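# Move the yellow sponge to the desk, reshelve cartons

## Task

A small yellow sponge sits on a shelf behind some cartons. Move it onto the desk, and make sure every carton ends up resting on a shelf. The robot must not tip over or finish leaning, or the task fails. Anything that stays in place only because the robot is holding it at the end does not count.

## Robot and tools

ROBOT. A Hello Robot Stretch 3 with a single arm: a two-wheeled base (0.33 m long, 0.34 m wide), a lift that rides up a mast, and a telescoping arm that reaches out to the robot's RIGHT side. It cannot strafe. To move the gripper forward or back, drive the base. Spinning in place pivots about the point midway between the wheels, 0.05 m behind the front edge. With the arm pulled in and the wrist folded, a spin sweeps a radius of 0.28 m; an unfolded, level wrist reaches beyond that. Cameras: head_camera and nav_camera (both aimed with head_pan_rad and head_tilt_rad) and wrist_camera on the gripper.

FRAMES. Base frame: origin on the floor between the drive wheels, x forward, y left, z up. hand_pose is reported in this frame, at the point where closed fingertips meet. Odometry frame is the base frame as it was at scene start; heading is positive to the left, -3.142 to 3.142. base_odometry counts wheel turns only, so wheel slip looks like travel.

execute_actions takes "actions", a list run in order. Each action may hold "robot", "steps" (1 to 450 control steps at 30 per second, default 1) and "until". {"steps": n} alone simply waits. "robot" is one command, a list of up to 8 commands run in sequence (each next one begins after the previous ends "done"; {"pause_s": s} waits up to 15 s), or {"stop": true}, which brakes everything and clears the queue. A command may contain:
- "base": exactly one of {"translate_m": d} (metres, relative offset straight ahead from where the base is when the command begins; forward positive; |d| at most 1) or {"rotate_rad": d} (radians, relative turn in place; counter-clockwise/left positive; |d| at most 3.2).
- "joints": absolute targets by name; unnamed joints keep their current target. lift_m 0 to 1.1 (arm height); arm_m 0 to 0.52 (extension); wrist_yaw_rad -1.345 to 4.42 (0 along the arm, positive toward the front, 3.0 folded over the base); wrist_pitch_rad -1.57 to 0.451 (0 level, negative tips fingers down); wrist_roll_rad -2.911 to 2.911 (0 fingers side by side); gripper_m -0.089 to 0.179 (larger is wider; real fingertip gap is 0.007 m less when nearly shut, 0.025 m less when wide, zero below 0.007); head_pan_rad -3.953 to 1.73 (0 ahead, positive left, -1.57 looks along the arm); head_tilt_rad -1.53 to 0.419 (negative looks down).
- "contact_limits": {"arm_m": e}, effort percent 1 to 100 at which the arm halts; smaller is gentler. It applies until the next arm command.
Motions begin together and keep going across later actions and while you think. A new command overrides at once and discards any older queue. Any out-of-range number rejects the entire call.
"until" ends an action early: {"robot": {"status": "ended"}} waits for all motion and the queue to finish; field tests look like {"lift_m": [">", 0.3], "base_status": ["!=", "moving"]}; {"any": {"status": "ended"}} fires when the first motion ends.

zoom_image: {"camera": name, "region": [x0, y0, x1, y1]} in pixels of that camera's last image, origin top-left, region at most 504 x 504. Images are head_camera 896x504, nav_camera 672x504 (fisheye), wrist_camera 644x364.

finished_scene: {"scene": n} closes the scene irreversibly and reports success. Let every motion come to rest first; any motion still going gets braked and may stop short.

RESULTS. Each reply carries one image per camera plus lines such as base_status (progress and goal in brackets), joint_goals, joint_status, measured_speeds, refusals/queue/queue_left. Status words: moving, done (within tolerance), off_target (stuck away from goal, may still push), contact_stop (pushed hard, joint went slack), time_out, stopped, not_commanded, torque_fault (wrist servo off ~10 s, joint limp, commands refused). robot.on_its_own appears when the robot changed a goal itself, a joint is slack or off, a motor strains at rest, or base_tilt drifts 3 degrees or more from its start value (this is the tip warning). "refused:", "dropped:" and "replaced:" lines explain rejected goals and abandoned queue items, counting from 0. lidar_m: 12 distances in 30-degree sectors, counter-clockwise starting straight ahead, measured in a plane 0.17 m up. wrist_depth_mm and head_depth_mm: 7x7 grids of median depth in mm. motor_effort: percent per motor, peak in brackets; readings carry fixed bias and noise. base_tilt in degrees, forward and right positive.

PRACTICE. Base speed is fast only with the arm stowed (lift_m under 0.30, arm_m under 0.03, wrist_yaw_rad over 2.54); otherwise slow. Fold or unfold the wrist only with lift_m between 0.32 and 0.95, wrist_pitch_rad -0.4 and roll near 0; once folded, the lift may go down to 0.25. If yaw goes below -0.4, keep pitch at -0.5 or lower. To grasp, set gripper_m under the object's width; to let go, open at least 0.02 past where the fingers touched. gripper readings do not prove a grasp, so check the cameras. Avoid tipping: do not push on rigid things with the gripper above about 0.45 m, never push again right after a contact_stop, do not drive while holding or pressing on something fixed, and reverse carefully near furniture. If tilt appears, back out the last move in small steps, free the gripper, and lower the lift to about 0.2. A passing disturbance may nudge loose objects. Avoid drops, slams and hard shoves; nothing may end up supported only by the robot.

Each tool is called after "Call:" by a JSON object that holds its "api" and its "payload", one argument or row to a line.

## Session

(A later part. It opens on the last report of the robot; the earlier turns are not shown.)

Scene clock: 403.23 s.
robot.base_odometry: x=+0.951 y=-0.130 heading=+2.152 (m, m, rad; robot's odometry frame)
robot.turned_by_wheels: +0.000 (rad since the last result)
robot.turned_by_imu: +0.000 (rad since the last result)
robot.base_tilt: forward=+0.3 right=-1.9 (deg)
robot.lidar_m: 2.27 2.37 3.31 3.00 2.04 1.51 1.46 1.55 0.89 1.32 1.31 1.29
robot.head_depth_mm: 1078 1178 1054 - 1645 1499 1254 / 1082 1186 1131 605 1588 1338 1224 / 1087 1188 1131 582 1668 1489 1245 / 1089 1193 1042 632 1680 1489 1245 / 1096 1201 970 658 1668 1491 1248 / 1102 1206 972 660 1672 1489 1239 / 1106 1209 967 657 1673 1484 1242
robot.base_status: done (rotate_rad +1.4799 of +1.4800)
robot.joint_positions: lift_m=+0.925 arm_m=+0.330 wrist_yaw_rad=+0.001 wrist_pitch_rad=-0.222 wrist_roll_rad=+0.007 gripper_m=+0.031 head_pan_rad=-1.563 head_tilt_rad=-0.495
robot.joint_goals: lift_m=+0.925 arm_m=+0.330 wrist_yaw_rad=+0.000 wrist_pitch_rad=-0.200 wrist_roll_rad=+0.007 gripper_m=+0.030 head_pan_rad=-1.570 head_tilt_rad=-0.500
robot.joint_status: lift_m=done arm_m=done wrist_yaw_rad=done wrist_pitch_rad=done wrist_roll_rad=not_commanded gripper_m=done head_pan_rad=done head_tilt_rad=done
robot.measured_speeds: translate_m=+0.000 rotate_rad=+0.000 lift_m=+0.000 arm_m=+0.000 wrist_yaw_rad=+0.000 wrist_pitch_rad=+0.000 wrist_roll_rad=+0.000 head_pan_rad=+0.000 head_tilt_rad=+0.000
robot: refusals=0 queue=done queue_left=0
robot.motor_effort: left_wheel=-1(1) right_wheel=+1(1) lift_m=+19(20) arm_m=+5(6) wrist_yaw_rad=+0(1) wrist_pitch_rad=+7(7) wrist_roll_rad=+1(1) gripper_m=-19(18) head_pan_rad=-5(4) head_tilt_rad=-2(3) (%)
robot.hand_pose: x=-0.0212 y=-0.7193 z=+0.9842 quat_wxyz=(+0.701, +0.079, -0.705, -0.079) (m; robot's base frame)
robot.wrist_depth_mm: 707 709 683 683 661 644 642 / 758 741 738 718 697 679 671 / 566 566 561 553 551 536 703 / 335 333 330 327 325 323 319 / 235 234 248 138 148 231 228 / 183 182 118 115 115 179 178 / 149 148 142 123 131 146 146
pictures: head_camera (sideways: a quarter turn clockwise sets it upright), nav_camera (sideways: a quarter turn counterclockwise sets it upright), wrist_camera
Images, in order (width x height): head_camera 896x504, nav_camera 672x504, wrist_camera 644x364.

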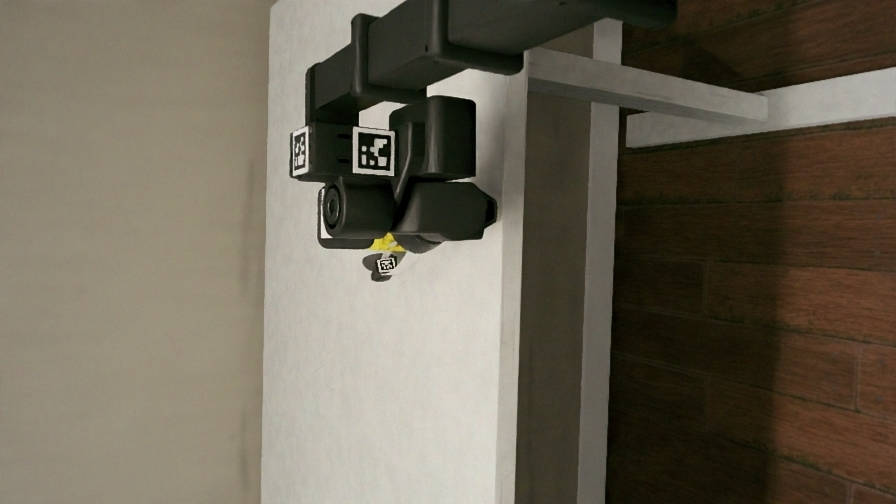

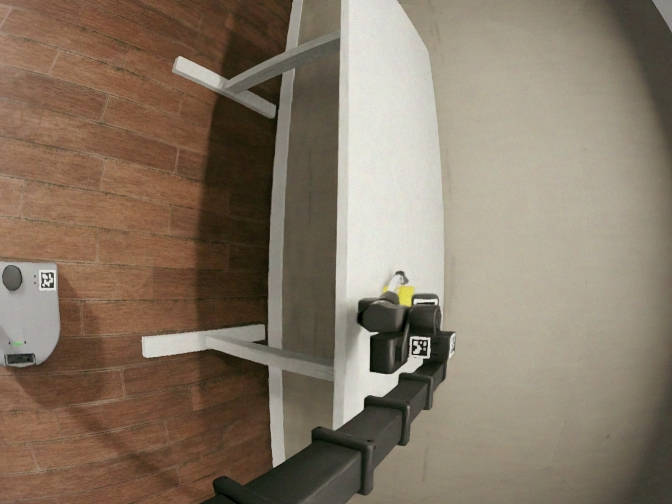

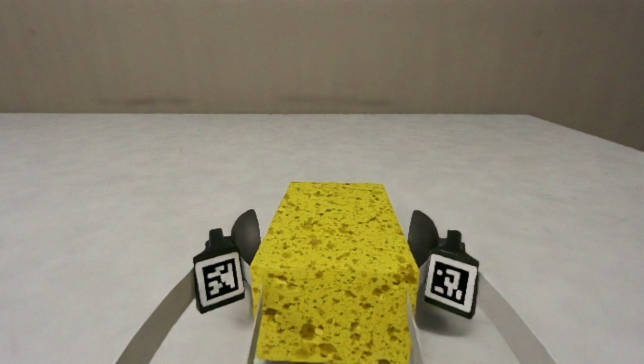

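Call:
{"api": "execute_actions", "payload": {
  "actions": [
    {"robot":[{"joints":{"lift_m":0.92}},{"joints":{"gripper_m":0.12}},{"joints":{"arm_m":0.2,"lift_m":0.95,"head_pan_rad":1.5,"head_tilt_rad":-0.2}}],"steps":300,"until":{"robot":{"status":"ended"}}}
  ]
}}

Scene clock: 411.63 s.
robot.base_odometry: x=+0.951 y=-0.130 heading=+2.152 (m, m, rad; robot's odometry frame)
robot.turned_by_wheels: +0.000 (rad since the last result)
robot.turned_by_imu: +0.000 (rad since the last result)
robot.base_tilt: forward=+0.3 right=-2.0 (deg)
robot.lidar_m: 2.27 2.38 3.29 3.01 2.04 1.51 1.46 1.56 0.89 1.32 1.31 1.29
robot.head_depth_mm: 3003 3090 3208 3376 2859 2009 1548 / 2955 3065 3226 3356 2827 2000 1556 / 2959 3072 3225 3375 2814 2006 1553 / 2929 3068 3267 3395 2826 1999 1553 / 2922 3037 3212 3316 2831 2001 1550 / 2918 3036 3150 3330 2813 1999 1548 / 2895 3013 3095 3223 2800 1998 1544
robot.base_status: done (rotate_rad +1.4799 of +1.4800)
robot.joint_positions: lift_m=+0.950 arm_m=+0.200 wrist_yaw_rad=+0.001 wrist_pitch_rad=-0.221 wrist_roll_rad=+0.007 gripper_m=+0.120 head_pan_rad=+1.493 head_tilt_rad=-0.211
robot.joint_goals: lift_m=+0.950 arm_m=+0.200 wrist_yaw_rad=+0.000 wrist_pitch_rad=-0.200 wrist_roll_rad=+0.007 gripper_m=+0.120 head_pan_rad=+1.500 head_tilt_rad=-0.200
robot.joint_status: lift_m=done arm_m=done wrist_yaw_rad=done wrist_pitch_rad=done wrist_roll_rad=not_commanded gripper_m=done head_pan_rad=done head_tilt_rad=done
robot.measured_speeds: translate_m=+0.000 rotate_rad=+0.000 lift_m=+0.000 arm_m=+0.000 wrist_yaw_rad=+0.000 wrist_pitch_rad=+0.000 wrist_roll_rad=+0.000 head_pan_rad=+0.000 head_tilt_rad=+0.000
robot: refusals=0 queue=done queue_left=0
robot.motor_effort: left_wheel=-1(1) right_wheel=+1(1) lift_m=+36(36) arm_m=-5(6) wrist_yaw_rad=-1(1) wrist_pitch_rad=+6(7) wrist_roll_rad=+1(1) gripper_m=+0(96) head_pan_rad=+4(50) head_tilt_rad=+7(33) (%)
robot.hand_pose: x=-0.0212 y=-0.5901 z=+1.0087 quat_wxyz=(+0.701, +0.078, -0.705, -0.078) (m; robot's base frame)
robot.wrist_depth_mm: 830 818 807 778 775 755 753 / 891 860 877 840 823 799 791 / 678 689 683 672 672 661 841 / 404 400 398 298 390 386 385 / 284 281 281 254 278 294 275 / 219 229 217 216 215 - 214 / 179 178 177 177 176 175 175
pictures: head_camera (sideways: a quarter turn clockwise sets it upright), nav_camera (sideways: a quarter turn counterclockwise sets it upright), wrist_camera
Images, in order (width x height): head_camera 896x504, nav_camera 672x504, wrist_camera 644x364.

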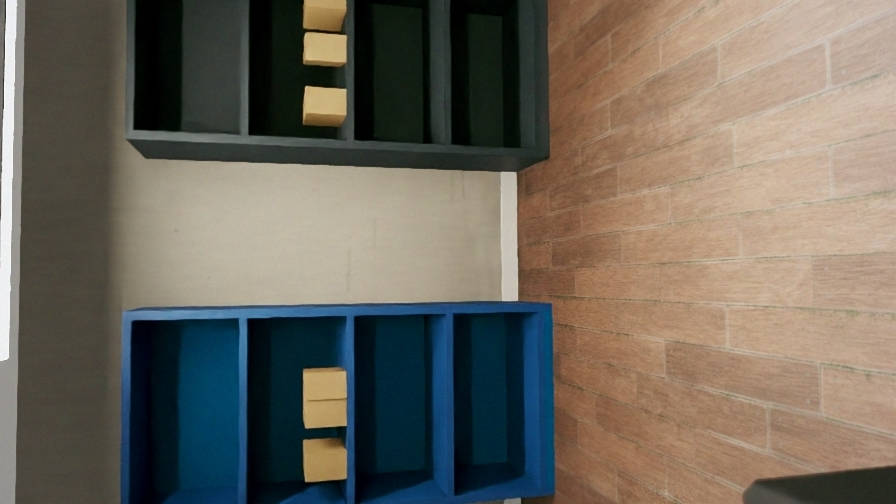

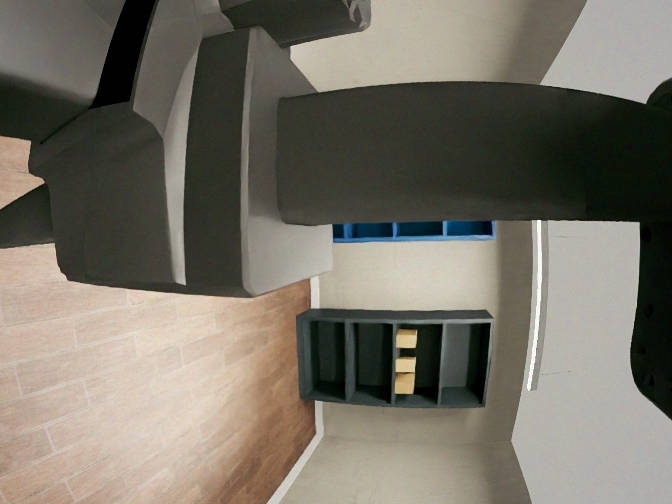

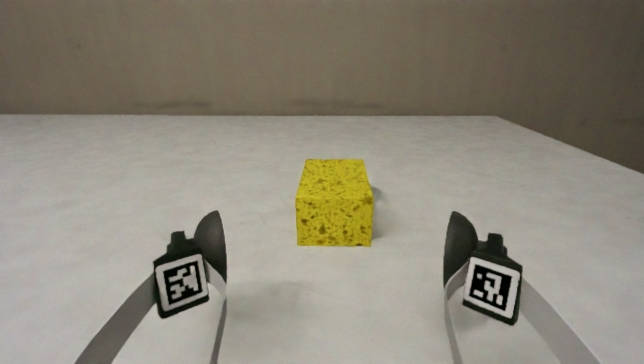

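Call:
{"api": "finished_scene", "payload": {
  "scene": 1
}}

The scene is finished: the task was done.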